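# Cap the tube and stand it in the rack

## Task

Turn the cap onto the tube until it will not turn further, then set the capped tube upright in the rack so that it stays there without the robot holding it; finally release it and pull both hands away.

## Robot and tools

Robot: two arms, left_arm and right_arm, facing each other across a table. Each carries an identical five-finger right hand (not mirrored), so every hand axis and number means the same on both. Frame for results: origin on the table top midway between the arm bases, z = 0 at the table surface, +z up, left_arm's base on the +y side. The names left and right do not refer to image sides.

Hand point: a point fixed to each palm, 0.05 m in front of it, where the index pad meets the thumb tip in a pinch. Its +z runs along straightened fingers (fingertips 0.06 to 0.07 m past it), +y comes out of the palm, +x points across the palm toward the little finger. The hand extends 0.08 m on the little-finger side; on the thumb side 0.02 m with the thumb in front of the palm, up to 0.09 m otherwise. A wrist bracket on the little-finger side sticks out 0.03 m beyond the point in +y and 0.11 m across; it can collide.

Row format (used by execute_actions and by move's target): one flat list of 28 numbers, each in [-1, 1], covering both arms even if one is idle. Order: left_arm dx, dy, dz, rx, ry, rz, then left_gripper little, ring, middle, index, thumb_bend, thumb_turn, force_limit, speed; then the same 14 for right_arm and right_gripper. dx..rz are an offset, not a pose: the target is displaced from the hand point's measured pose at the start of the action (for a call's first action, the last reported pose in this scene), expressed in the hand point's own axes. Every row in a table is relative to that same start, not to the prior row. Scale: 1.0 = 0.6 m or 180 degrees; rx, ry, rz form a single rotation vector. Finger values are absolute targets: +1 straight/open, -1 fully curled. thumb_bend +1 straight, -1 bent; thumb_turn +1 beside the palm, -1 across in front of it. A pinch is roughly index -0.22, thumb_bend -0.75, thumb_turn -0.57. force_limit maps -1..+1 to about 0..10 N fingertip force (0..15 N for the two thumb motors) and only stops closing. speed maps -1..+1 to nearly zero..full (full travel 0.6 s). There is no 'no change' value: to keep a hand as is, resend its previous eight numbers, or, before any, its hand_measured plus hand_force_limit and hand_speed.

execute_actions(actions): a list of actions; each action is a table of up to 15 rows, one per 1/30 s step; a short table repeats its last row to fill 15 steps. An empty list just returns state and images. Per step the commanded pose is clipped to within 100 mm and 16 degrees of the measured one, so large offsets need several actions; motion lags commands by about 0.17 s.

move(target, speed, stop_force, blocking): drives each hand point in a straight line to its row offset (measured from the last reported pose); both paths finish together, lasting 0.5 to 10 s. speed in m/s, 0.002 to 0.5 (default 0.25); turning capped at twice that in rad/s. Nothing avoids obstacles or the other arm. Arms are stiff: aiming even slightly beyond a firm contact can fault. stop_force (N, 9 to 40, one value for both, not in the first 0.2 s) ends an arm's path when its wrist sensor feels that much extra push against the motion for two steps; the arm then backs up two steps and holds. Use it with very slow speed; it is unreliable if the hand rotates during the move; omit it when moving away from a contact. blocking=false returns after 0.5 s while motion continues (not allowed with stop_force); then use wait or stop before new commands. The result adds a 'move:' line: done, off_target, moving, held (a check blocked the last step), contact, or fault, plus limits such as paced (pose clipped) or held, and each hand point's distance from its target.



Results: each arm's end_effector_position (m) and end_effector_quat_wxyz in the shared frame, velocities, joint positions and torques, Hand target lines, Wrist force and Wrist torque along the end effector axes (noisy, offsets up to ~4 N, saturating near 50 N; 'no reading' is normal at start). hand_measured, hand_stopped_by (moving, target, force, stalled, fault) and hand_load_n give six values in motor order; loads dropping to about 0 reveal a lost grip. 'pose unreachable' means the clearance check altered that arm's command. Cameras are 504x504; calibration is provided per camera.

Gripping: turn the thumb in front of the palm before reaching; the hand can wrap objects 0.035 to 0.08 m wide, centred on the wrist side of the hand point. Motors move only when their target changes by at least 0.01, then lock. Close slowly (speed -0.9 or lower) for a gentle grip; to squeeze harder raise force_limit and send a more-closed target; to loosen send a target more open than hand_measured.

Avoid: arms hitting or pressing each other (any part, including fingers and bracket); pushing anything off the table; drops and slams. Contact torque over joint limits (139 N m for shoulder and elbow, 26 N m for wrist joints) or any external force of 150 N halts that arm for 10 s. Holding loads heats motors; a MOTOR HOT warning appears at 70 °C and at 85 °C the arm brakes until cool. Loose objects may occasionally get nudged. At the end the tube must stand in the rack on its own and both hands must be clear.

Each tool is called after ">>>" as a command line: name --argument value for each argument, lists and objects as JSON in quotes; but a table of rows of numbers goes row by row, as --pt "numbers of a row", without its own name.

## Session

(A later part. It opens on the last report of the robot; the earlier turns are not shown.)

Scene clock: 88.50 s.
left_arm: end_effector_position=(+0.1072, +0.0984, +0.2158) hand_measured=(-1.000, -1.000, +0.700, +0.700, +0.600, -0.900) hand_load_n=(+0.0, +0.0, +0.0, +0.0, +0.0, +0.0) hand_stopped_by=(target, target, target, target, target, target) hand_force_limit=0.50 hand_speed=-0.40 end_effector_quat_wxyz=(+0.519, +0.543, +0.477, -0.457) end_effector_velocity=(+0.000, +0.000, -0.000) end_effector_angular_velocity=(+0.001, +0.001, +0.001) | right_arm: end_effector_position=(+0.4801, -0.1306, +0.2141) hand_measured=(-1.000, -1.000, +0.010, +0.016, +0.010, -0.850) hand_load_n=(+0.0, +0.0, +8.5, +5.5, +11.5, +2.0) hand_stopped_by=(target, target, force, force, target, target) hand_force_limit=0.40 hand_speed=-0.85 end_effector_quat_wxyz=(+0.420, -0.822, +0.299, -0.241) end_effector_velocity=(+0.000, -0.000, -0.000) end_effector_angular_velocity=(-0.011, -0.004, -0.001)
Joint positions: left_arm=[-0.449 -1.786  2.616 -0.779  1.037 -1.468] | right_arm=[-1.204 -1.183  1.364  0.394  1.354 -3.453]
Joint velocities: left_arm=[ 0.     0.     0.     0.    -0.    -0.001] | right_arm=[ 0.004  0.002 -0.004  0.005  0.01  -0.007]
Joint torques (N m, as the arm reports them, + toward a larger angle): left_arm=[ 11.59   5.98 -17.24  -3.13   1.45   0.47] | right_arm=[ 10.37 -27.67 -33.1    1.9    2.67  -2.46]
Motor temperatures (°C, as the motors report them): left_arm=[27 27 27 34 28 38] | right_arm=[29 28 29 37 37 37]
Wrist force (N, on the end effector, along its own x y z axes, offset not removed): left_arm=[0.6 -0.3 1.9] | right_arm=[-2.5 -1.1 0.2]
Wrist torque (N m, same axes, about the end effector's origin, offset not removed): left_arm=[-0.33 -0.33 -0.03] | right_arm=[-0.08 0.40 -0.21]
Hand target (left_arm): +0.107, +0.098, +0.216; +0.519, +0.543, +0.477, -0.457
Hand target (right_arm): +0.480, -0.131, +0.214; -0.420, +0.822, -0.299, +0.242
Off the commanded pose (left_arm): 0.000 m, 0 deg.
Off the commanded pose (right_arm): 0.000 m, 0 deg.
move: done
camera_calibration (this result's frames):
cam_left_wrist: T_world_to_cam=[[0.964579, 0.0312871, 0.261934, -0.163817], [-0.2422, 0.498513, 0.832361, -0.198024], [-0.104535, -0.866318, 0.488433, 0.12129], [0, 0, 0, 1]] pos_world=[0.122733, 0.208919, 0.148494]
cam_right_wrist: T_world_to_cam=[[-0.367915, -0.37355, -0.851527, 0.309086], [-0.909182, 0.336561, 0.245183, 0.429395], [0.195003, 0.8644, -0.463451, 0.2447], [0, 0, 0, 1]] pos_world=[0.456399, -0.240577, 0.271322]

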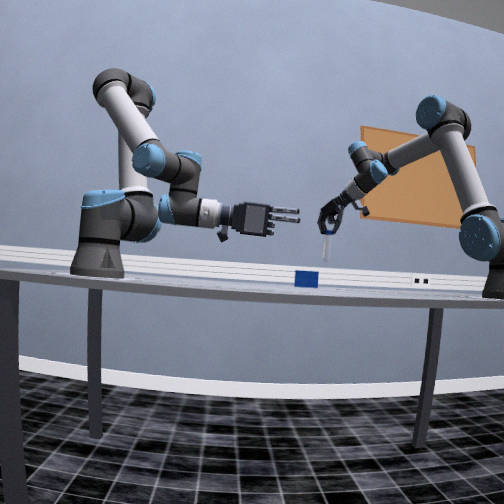

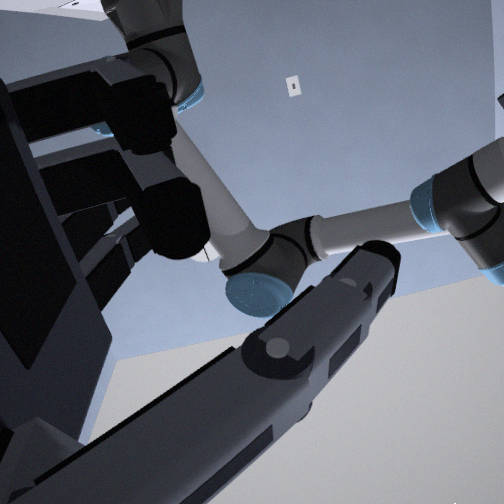

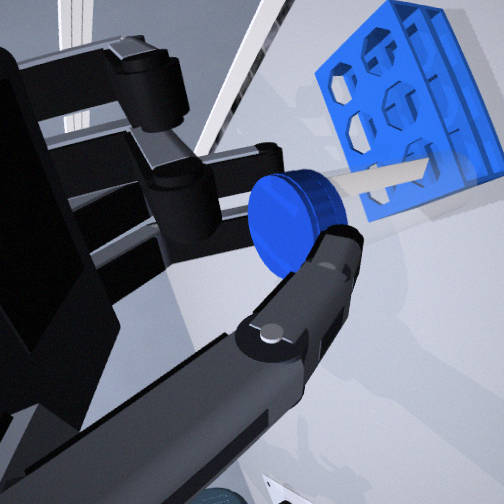

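>>> move --target '[0,0,0,0,0,0,-1,-1,0.7,0.7,0.6,-0.9,0.5,-0.4,-0.0232,-0.0197,0.0937,0,0,0,-1,-1,-0.75,-0.75,0,-0.85,0.4,-0.85]' --speed 0.08

>>> zoom_image --camera "cam_right_wrist" --region '[304,60,504,260]'

>>> zoom_image --camera "cam_low" --region '[270,200,370,300]'

Scene clock: 90.37 s.
left_arm: end_effector_position=(+0.1072, +0.0984, +0.2159) hand_measured=(-1.000, -1.000, +0.700, +0.700, +0.600, -0.900) hand_load_n=(+0.0, +0.0, +0.0, +0.0, +0.0, +0.0) hand_stopped_by=(target, target, target, target, target, target) hand_force_limit=0.50 hand_speed=-0.40 end_effector_quat_wxyz=(+0.519, +0.543, +0.477, -0.457) end_effector_velocity=(-0.000, +0.000, +0.000) end_effector_angular_velocity=(-0.001, +0.001, -0.000) | right_arm: end_effector_position=(+0.5100, -0.0848, +0.1922) hand_measured=(-1.000, -1.000, +0.010, +0.016, +0.010, -0.850) hand_load_n=(+0.0, +0.0, +8.5, +5.5, +11.5, +2.0) hand_stopped_by=(target, target, force, force, target, target) hand_force_limit=0.40 hand_speed=-0.85 end_effector_quat_wxyz=(+0.420, -0.822, +0.299, -0.241) end_effector_velocity=(+0.001, +0.001, -0.001) end_effector_angular_velocity=(-0.001, +0.002, -0.000)
Joint positions: left_arm=[-0.449 -1.786  2.616 -0.779  1.037 -1.468] | right_arm=[-1.151 -1.044  1.213  0.399  1.398 -3.424]
Joint velocities: left_arm=[-0.001 -0.001  0.    -0.    -0.    -0.   ] | right_arm=[ 0.001  0.006 -0.006  0.003  0.001  0.001]
Joint torques (N m, as the arm reports them, + toward a larger angle): left_arm=[  7.31   4.8  -15.73  -2.78   1.33  -0.45] | right_arm=[  9.01 -33.52 -32.15   2.08   2.48   2.22]
Motor temperatures (°C, as the motors report them): left_arm=[27 27 27 34 28 38] | right_arm=[29 28 29 37 37 37]
Wrist force (N, on the end effector, along its own x y z axes, offset not removed): left_arm=[0.0 -0.6 1.0] | right_arm=[4.4 0.8 -3.7]
Wrist torque (N m, same axes, about the end effector's origin, offset not removed): left_arm=[-0.46 -0.25 -0.10] | right_arm=[0.57 -0.49 0.35]
Hand target (left_arm): +0.107, +0.098, +0.216; +0.519, +0.543, +0.477, -0.457
Hand target (right_arm): +0.510, -0.085, +0.192; -0.420, +0.822, -0.299, +0.241
Off the commanded pose (left_arm): 0.000 m, 0 deg.
Off the commanded pose (right_arm): 0.000 m, 0 deg.
move: done
camera_calibration (this result's frames):
cam_left_wrist: T_world_to_cam=[[0.964565, 0.0313149, 0.261979, -0.163834], [-0.242249, 0.49854, 0.83233, -0.198027], [-0.104543, -0.866301, 0.488461, 0.121261], [0, 0, 0, 1]] pos_world=[0.122733, 0.208903, 0.148514]
cam_right_wrist: T_world_to_cam=[[-0.367896, -0.373459, -0.851576, 0.318466], [-0.90919, 0.336527, 0.245202, 0.446553], [0.195005, 0.864453, -0.463352, 0.189096], [0, 0, 0, 1]] pos_world=[0.486289, -0.194808, 0.24932]

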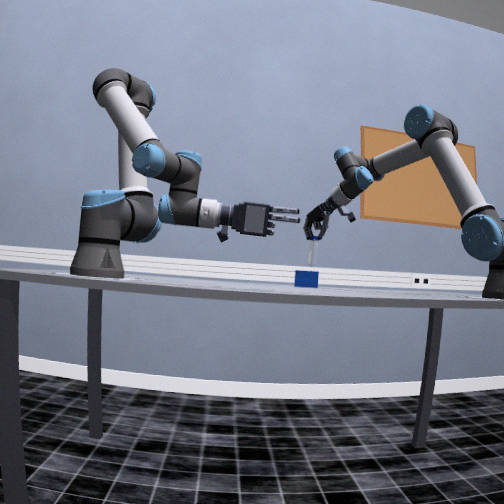

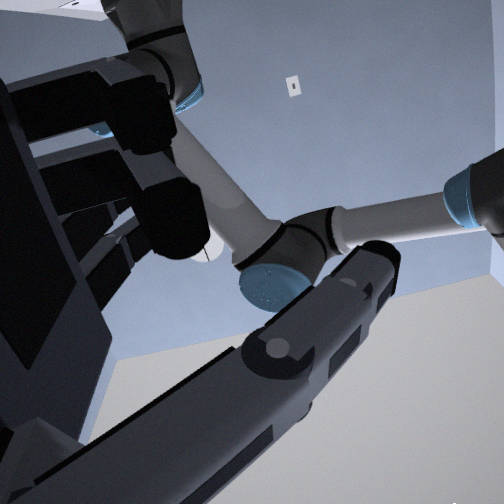

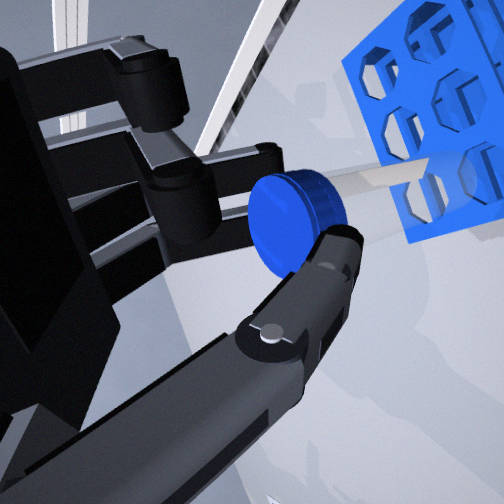

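Region (304, 60, 504, 260) of cam_right_wrist's 504x504 image, scaled by 2.520, with more detail than that image has.

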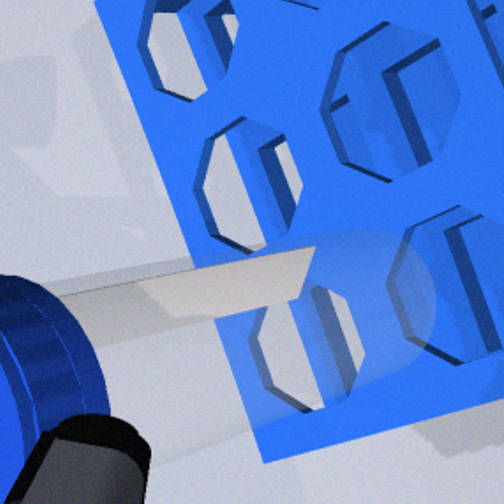

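Region (270, 200, 370, 300) of cam_low's 504x504 image, scaled by 5.040, with more detail than that image has.

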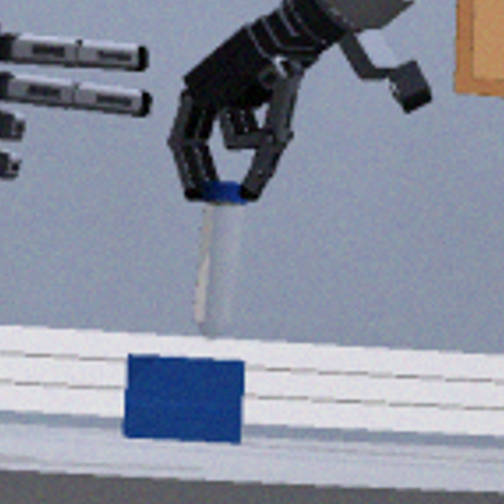

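>>> move --target '[0,0,0,0,0,0,-1,-1,0.7,0.7,0.6,-0.9,0.5,-0.4,-0.005,0.029,0.0185,0,0,0,-1,-1,-0.75,-0.75,0,-0.85,0.4,-0.85]' --speed 0.03

>>> zoom_image --camera "cam_right_wrist" --region '[304,60,504,260]'

Scene clock: 91.67 s.
left_arm: end_effector_position=(+0.1072, +0.0984, +0.2159) hand_measured=(-1.000, -1.000, +0.700, +0.700, +0.600, -0.900) hand_load_n=(+0.0, +0.0, +0.0, +0.0, +0.0, +0.0) hand_stopped_by=(target, target, target, target, target, target) hand_force_limit=0.50 hand_speed=-0.40 end_effector_quat_wxyz=(+0.519, +0.543, +0.477, -0.457) end_effector_velocity=(-0.000, -0.000, -0.000) end_effector_angular_velocity=(+0.000, +0.001, -0.001) | right_arm: end_effector_position=(+0.5100, -0.0848, +0.1715) hand_measured=(-1.000, -1.000, +0.010, +0.016, +0.010, -0.850) hand_load_n=(+0.0, +0.0, +8.5, +5.5, +11.5, +2.0) hand_stopped_by=(target, target, force, force, target, target) hand_force_limit=0.40 hand_speed=-0.85 end_effector_quat_wxyz=(+0.420, -0.822, +0.299, -0.241) end_effector_velocity=(-0.000, -0.000, -0.003) end_effector_angular_velocity=(-0.001, +0.002, -0.000)
Joint positions: left_arm=[-0.449 -1.786  2.616 -0.779  1.037 -1.468] | right_arm=[-1.151 -1.034  1.251  0.351  1.398 -3.424]
Joint velocities: left_arm=[-0.001  0.    -0.    -0.     0.    -0.001] | right_arm=[ 0.     0.002  0.005 -0.005  0.     0.   ]
Joint torques (N m, as the arm reports them, + toward a larger angle): left_arm=[  5.17   3.9  -11.92  -2.23   1.06  -1.36] | right_arm=[ -9.93 -33.2   -8.04  -1.94  -2.64  -2.25]
Motor temperatures (°C, as the motors report them): left_arm=[27 27 27 34 28 38] | right_arm=[29 28 29 37 37 37]
Wrist force (N, on the end effector, along its own x y z axes, offset not removed): left_arm=[1.5 -0.8 2.6] | right_arm=[-1.3 -2.3 -1.5]
Wrist torque (N m, same axes, about the end effector's origin, offset not removed): left_arm=[-0.54 -0.47 0.04] | right_arm=[-0.01 0.57 0.11]
Hand target (left_arm): +0.107, +0.098, +0.216; +0.519, +0.543, +0.477, -0.457
Hand target (right_arm): +0.510, -0.085, +0.171; -0.420, +0.822, -0.299, +0.241
Off the commanded pose (left_arm): 0.000 m, 0 deg.
Off the commanded pose (right_arm): 0.000 m, 0 deg.
move: done
camera_calibration (this result's frames):
cam_left_wrist: T_world_to_cam=[[0.964565, 0.0313151, 0.261979, -0.163834], [-0.242249, 0.49854, 0.83233, -0.198027], [-0.104543, -0.866301, 0.488461, 0.121261], [0, 0, 0, 1]] pos_world=[0.122733, 0.208903, 0.148514]
cam_right_wrist: T_world_to_cam=[[-0.367914, -0.373484, -0.851556, 0.300928], [-0.909186, 0.336527, 0.245216, 0.451619], [0.194988, 0.864441, -0.46338, 0.17956], [0, 0, 0, 1]] pos_world=[0.486309, -0.194809, 0.228718]

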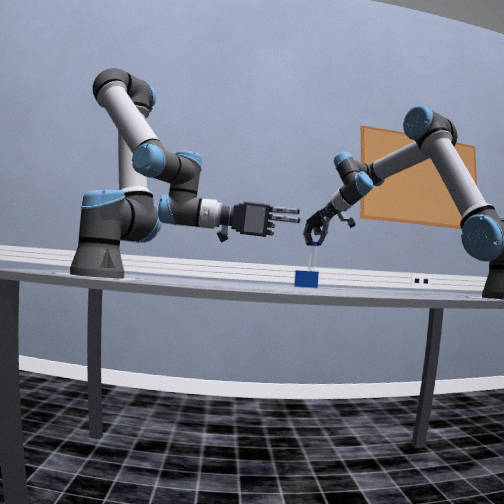

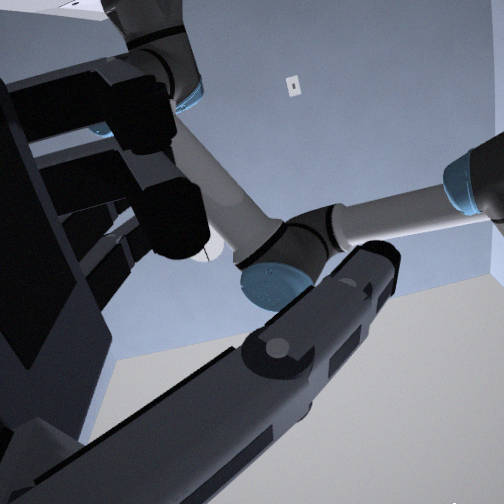

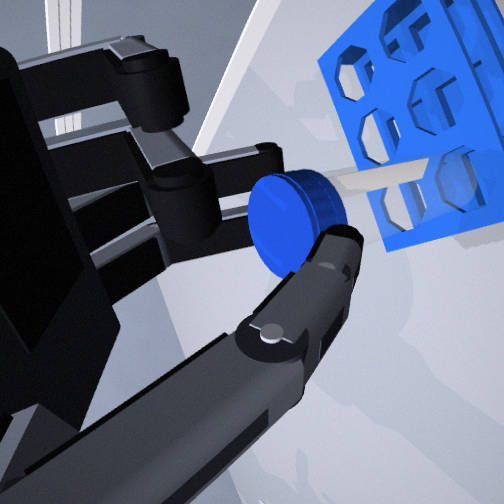

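Region (304, 60, 504, 260) of cam_right_wrist's 504x504 image, scaled by 2.520, with more detail than that image has.

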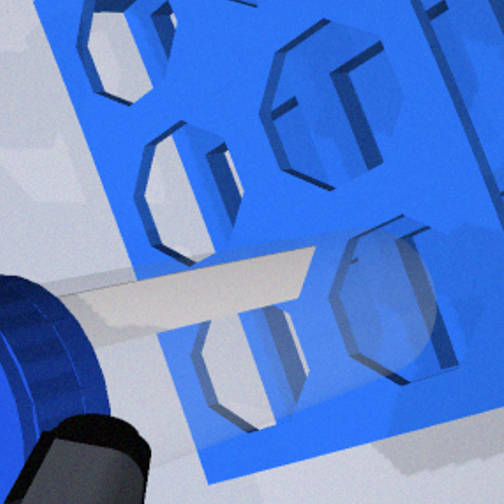

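>>> move --target '[0,0,0,0,0,0,-1,-1,0.7,0.7,0.6,-0.9,0.5,-0.4,-0.0074,0.0573,0.0335,0,0,0,-1,-1,-0.75,-0.75,0,-0.85,0.4,-0.85]' --speed 0.015 --stop_force 10

>>> zoom_image --camera "cam_low" --region '[270,200,370,300]'

Scene clock: 94.73 s.
left_arm: end_effector_position=(+0.1072, +0.0984, +0.2159) hand_measured=(-1.000, -1.000, +0.700, +0.700, +0.600, -0.900) hand_load_n=(+0.0, +0.0, +0.0, +0.0, +0.0, +0.0) hand_stopped_by=(target, target, target, target, target, target) hand_force_limit=0.50 hand_speed=-0.40 end_effector_quat_wxyz=(+0.519, +0.543, +0.477, -0.457) end_effector_velocity=(-0.000, -0.000, -0.001) end_effector_angular_velocity=(+0.002, -0.001, -0.000) | right_arm: end_effector_position=(+0.5099, -0.0869, +0.1318) hand_measured=(-1.000, -1.000, +0.010, +0.016, +0.010, -0.850) hand_load_n=(+0.0, +0.0, +8.5, +5.5, +11.5, +2.0) hand_stopped_by=(target, target, force, force, target, target) hand_force_limit=0.40 hand_speed=-0.85 end_effector_quat_wxyz=(+0.420, -0.822, +0.299, -0.241) end_effector_velocity=(-0.000, -0.000, -0.003) end_effector_angular_velocity=(-0.002, +0.000, +0.001)
Joint positions: left_arm=[-0.449 -1.786  2.616 -0.779  1.037 -1.468] | right_arm=[-1.154 -1.012  1.322  0.26   1.395 -3.426]
Joint velocities: left_arm=[-0.     0.002 -0.     0.    -0.     0.   ] | right_arm=[-0.     0.002  0.004 -0.005 -0.    -0.002]
Joint torques (N m, as the arm reports them, + toward a larger angle): left_arm=[  6.03   4.38 -12.62  -2.53   1.2   -1.38] | right_arm=[-10.1  -32.76  -7.09  -1.64  -2.64  -2.42]
Motor temperatures (°C, as the motors report them): left_arm=[27 27 27 34 28 38] | right_arm=[29 28 29 37 37 37]
Wrist force (N, on the end effector, along its own x y z axes, offset not removed): left_arm=[0.4 -2.6 0.3] | right_arm=[-3.3 -0.7 -0.1]
Wrist torque (N m, same axes, about the end effector's origin, offset not removed): left_arm=[-0.67 -0.21 -0.14] | right_arm=[0.08 0.78 -0.34]
Hand target (left_arm): +0.107, +0.098, +0.216; +0.519, +0.543, +0.477, -0.457
Hand target (right_arm): +0.510, -0.087, +0.132; -0.420, +0.822, -0.299, +0.241
Off the commanded pose (left_arm): 0.000 m, 0 deg.
Off the commanded pose (right_arm): 0.000 m, 0 deg.
move: done
camera_calibration (this result's frames):
cam_left_wrist: T_world_to_cam=[[0.964565, 0.0313149, 0.261979, -0.163833], [-0.242249, 0.49854, 0.83233, -0.198027], [-0.104543, -0.866301, 0.488461, 0.121261], [0, 0, 0, 1]] pos_world=[0.122733, 0.208903, 0.148514]
cam_right_wrist: T_world_to_cam=[[-0.367929, -0.373502, -0.851542, 0.266273], [-0.909182, 0.336531, 0.245224, 0.461964], [0.194978, 0.864432, -0.463401, 0.162914], [0, 0, 0, 1]] pos_world=[0.486214, -0.196839, 0.188952]

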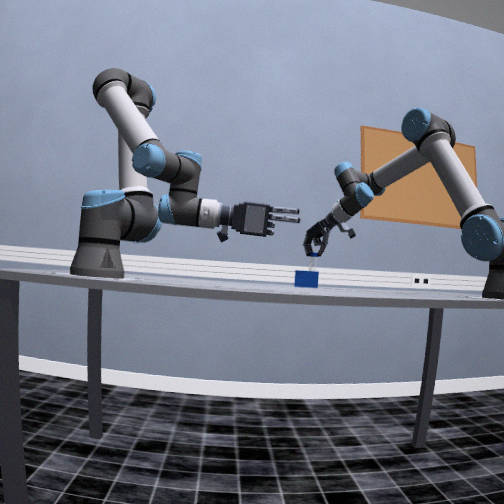

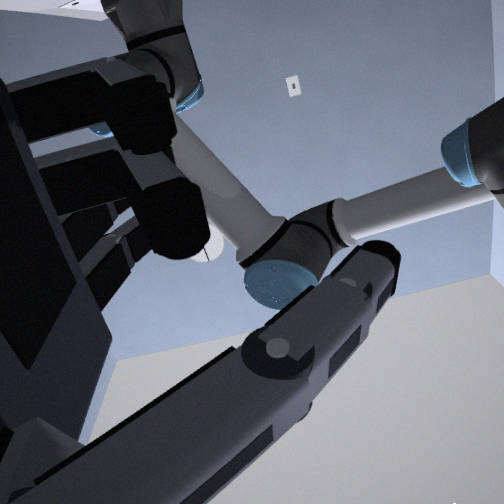

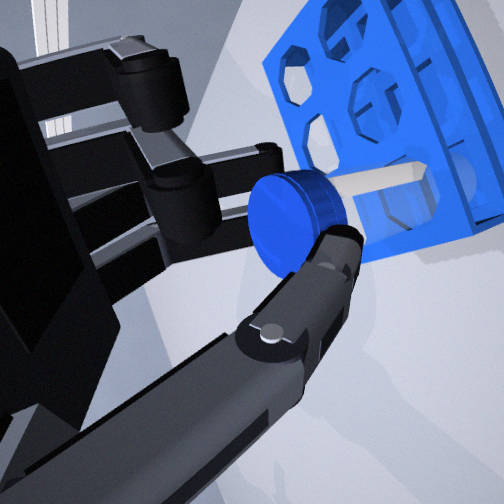

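Region (270, 200, 370, 300) of cam_low's 504x504 image, scaled by 5.040, with more detail than that image has.

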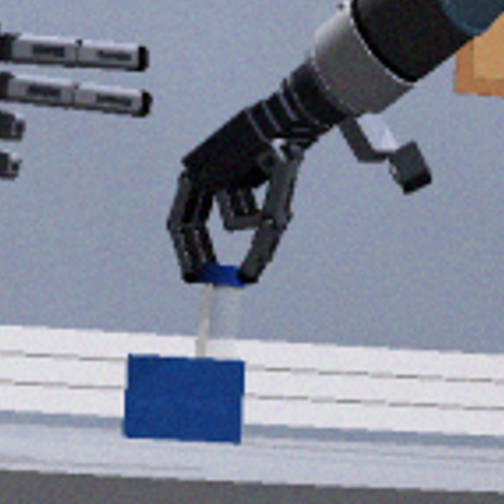

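>>> move --target '[0,0,0,0,0,0,-1,-1,0.7,0.7,0.6,-0.9,0.5,-0.4,0,0,0,0,0,0,-1,-1,0.25,0.25,0.3,-0.85,0.2,-0.7]'

>>> move --target '[0,0,0,0,0,0,-1,-1,0.7,0.7,0.6,-0.9,0.5,-0.4,0.035,-0.2,-0.127,0,0,0,-1,-1,0.25,0.25,0.3,-0.85,0.2,-0.7]' --speed 0.15

>>> zoom_image --camera "cam_low" --region '[270,200,370,300]'

Scene clock: 96.20 s.
left_arm: end_effector_position=(+0.1072, +0.0984, +0.2159) hand_measured=(-1.000, -1.000, +0.700, +0.700, +0.600, -0.900) hand_load_n=(+0.0, +0.0, +0.0, +0.0, +0.0, +0.0) hand_stopped_by=(target, target, target, target, target, target) hand_force_limit=0.50 hand_speed=-0.40 end_effector_quat_wxyz=(+0.519, +0.543, +0.477, -0.457) end_effector_velocity=(-0.000, -0.000, -0.000) end_effector_angular_velocity=(+0.000, -0.001, -0.000) | right_arm: end_effector_position=(+0.5100, -0.0869, +0.1318) hand_measured=(-1.000, -1.000, +0.250, +0.250, +0.300, -0.850) hand_load_n=(+0.0, +0.0, +0.0, +0.0, +0.0, +0.0) hand_stopped_by=(target, target, target, target, target, target) hand_force_limit=0.20 hand_speed=-0.70 end_effector_quat_wxyz=(+0.420, -0.822, +0.299, -0.241) end_effector_velocity=(+0.000, -0.000, +0.000) end_effector_angular_velocity=(+0.000, -0.001, -0.001)
Joint positions: left_arm=[-0.449 -1.786  2.616 -0.779  1.037 -1.468] | right_arm=[-1.154 -1.012  1.322  0.26   1.395 -3.426]
Joint velocities: left_arm=[-0.     0.001 -0.    -0.     0.     0.001] | right_arm=[-0.    -0.001 -0.    -0.     0.001  0.001]
Joint torques (N m, as the arm reports them, + toward a larger angle): left_arm=[  5.66   5.15 -12.7   -2.37   1.2   -1.39] | right_arm=[  0.11 -49.69 -32.25   1.89  -0.81  -1.52]
Motor temperatures (°C, as the motors report them): left_arm=[27 27 27 34 28 38] | right_arm=[29 28 29 37 37 37]
Wrist force (N, on the end effector, along its own x y z axes, offset not removed): left_arm=[1.3 -1.2 2.6] | right_arm=[-2.1 -2.8 0.3]
Wrist torque (N m, same axes, about the end effector's origin, offset not removed): left_arm=[-0.61 -0.46 -0.08] | right_arm=[-0.40 0.71 0.01]
Hand target (left_arm): +0.107, +0.098, +0.216; +0.519, +0.543, +0.477, -0.457
Hand target (right_arm): +0.510, -0.087, +0.132; -0.420, +0.822, -0.299, +0.241
Off the commanded pose (left_arm): 0.000 m, 0 deg.
Off the commanded pose (right_arm): 0.000 m, 0 deg.
move: done
camera_calibration (this result's frames):
cam_left_wrist: T_world_to_cam=[[0.964565, 0.0313149, 0.261979, -0.163834], [-0.242249, 0.49854, 0.83233, -0.198027], [-0.104543, -0.866301, 0.488461, 0.121261], [0, 0, 0, 1]] pos_world=[0.122733, 0.208903, 0.148514]
cam_right_wrist: T_world_to_cam=[[-0.367934, -0.373502, -0.85154, 0.266272], [-0.90918, 0.336532, 0.24523, 0.461973], [0.194977, 0.864432, -0.463402, 0.162918], [0, 0, 0, 1]] pos_world=[0.486222, -0.196848, 0.188948]

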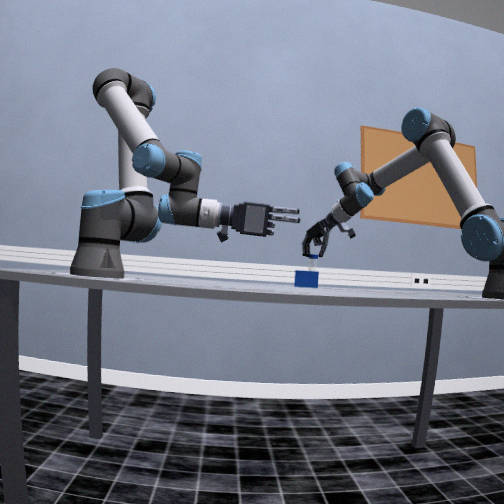

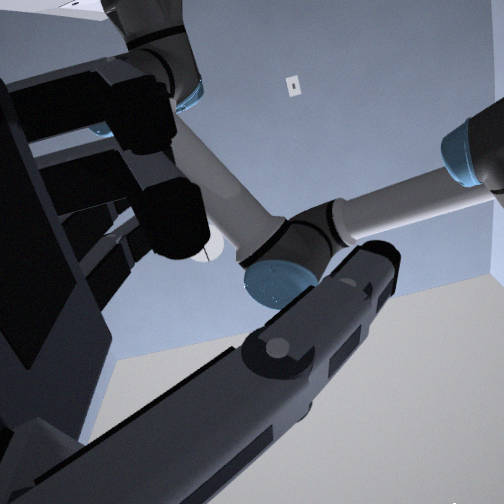

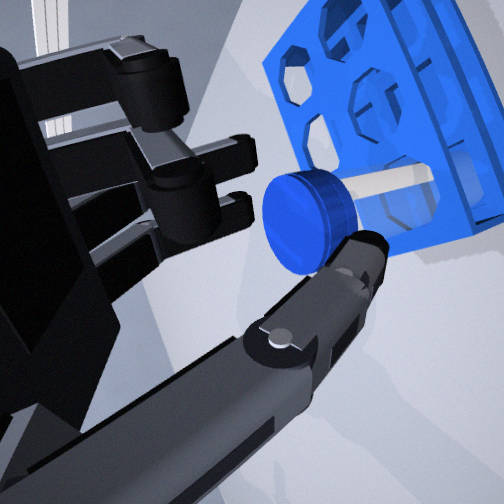

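Scene clock: 97.70 s.
left_arm: end_effector_position=(+0.1072, +0.0984, +0.2159) hand_measured=(-1.000, -1.000, +0.700, +0.700, +0.600, -0.900) hand_load_n=(+0.0, +0.0, +0.0, +0.0, +0.0, +0.0) hand_stopped_by=(target, target, target, target, target, target) hand_force_limit=0.50 hand_speed=-0.40 end_effector_quat_wxyz=(+0.519, +0.543, +0.477, -0.457) end_effector_velocity=(-0.000, -0.000, -0.000) end_effector_angular_velocity=(+0.001, -0.001, -0.000) | right_arm: end_effector_position=(+0.5103, -0.0869, +0.2753) hand_measured=(-1.000, -1.000, +0.250, +0.250, +0.300, -0.850) hand_load_n=(+0.0, +0.0, +0.0, +0.0, +0.0, +0.0) hand_stopped_by=(target, target, target, target, target, target) hand_force_limit=0.20 hand_speed=-0.70 end_effector_quat_wxyz=(+0.420, -0.822, +0.299, -0.241) end_effector_velocity=(+0.000, -0.000, +0.001) end_effector_angular_velocity=(-0.003, +0.002, -0.001)
Joint positions: left_arm=[-0.449 -1.786  2.616 -0.779  1.037 -1.468] | right_arm=[-1.155 -1.062  1.028  0.603  1.395 -3.426]
Joint velocities: left_arm=[-0.     0.001 -0.     0.     0.     0.   ] | right_arm=[ 0.     0.003 -0.009  0.009  0.002 -0.001]
Joint torques (N m, as the arm reports them, + toward a larger angle): left_arm=[  6.93   4.64 -12.27  -2.4    1.06  -1.47] | right_arm=[ -0.09 -31.5  -33.19   1.91   2.47  -2.22]
Motor temperatures (°C, as the motors report them): left_arm=[27 27 27 34 28 38] | right_arm=[29 28 29 37 37 37]
Wrist force (N, on the end effector, along its own x y z axes, offset not removed): left_arm=[1.1 -1.5 0.9] | right_arm=[0.1 -0.9 -3.3]
Wrist torque (N m, same axes, about the end effector's origin, offset not removed): left_arm=[-0.53 -0.33 -0.06] | right_arm=[0.27 0.09 0.22]
Hand target (left_arm): +0.107, +0.098, +0.216; +0.519, +0.543, +0.477, -0.457
Hand target (right_arm): +0.510, -0.087, +0.275; -0.420, +0.822, -0.299, +0.241
Off the commanded pose (left_arm): 0.000 m, 0 deg.
Off the commanded pose (right_arm): 0.000 m, 0 deg.
move: done
camera_calibration (this result's frames):
cam_left_wrist: T_world_to_cam=[[0.964565, 0.0313149, 0.261979, -0.163834], [-0.242249, 0.49854, 0.83233, -0.198027], [-0.104543, -0.866301, 0.488461, 0.121261], [0, 0, 0, 1]] pos_world=[0.122733, 0.208903, 0.148514]
cam_right_wrist: T_world_to_cam=[[-0.367812, -0.373347, -0.851661, 0.388556], [-0.909209, 0.336517, 0.245145, 0.427095], [0.195074, 0.864505, -0.463225, 0.229294], [0, 0, 0, 1]] pos_world=[0.486505, -0.196884, 0.332432]

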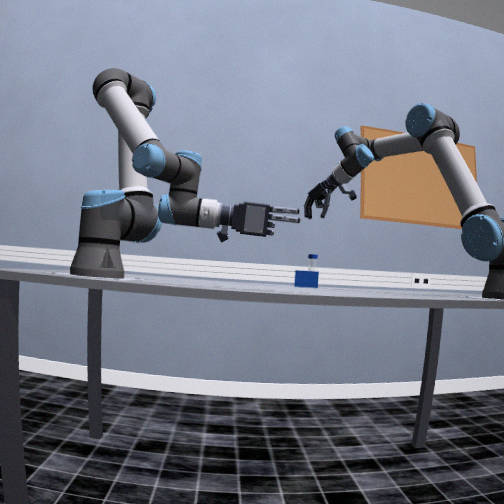

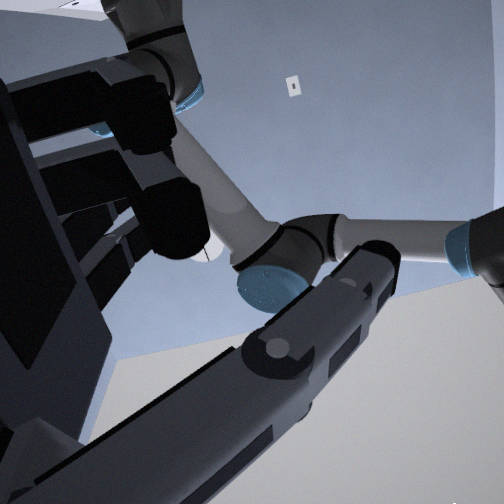

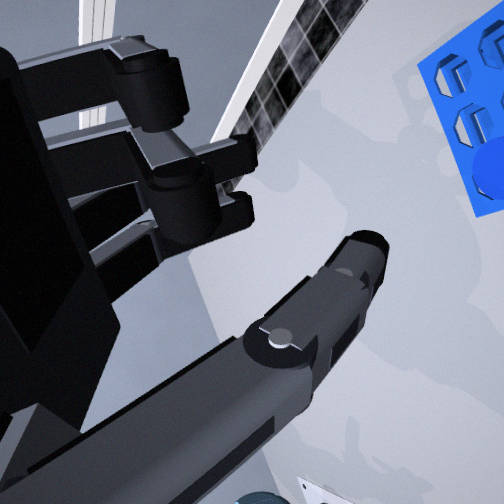

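Region (270, 200, 370, 300) of cam_low's 504x504 image, scaled by 5.040, with more detail than that image has.

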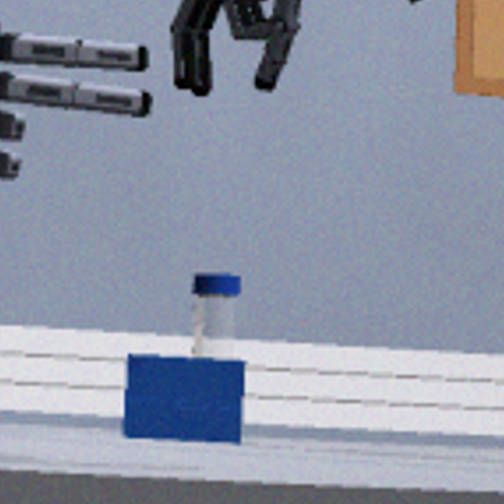

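>>> finished_scene --scene 2

The scene is finished: the task was done.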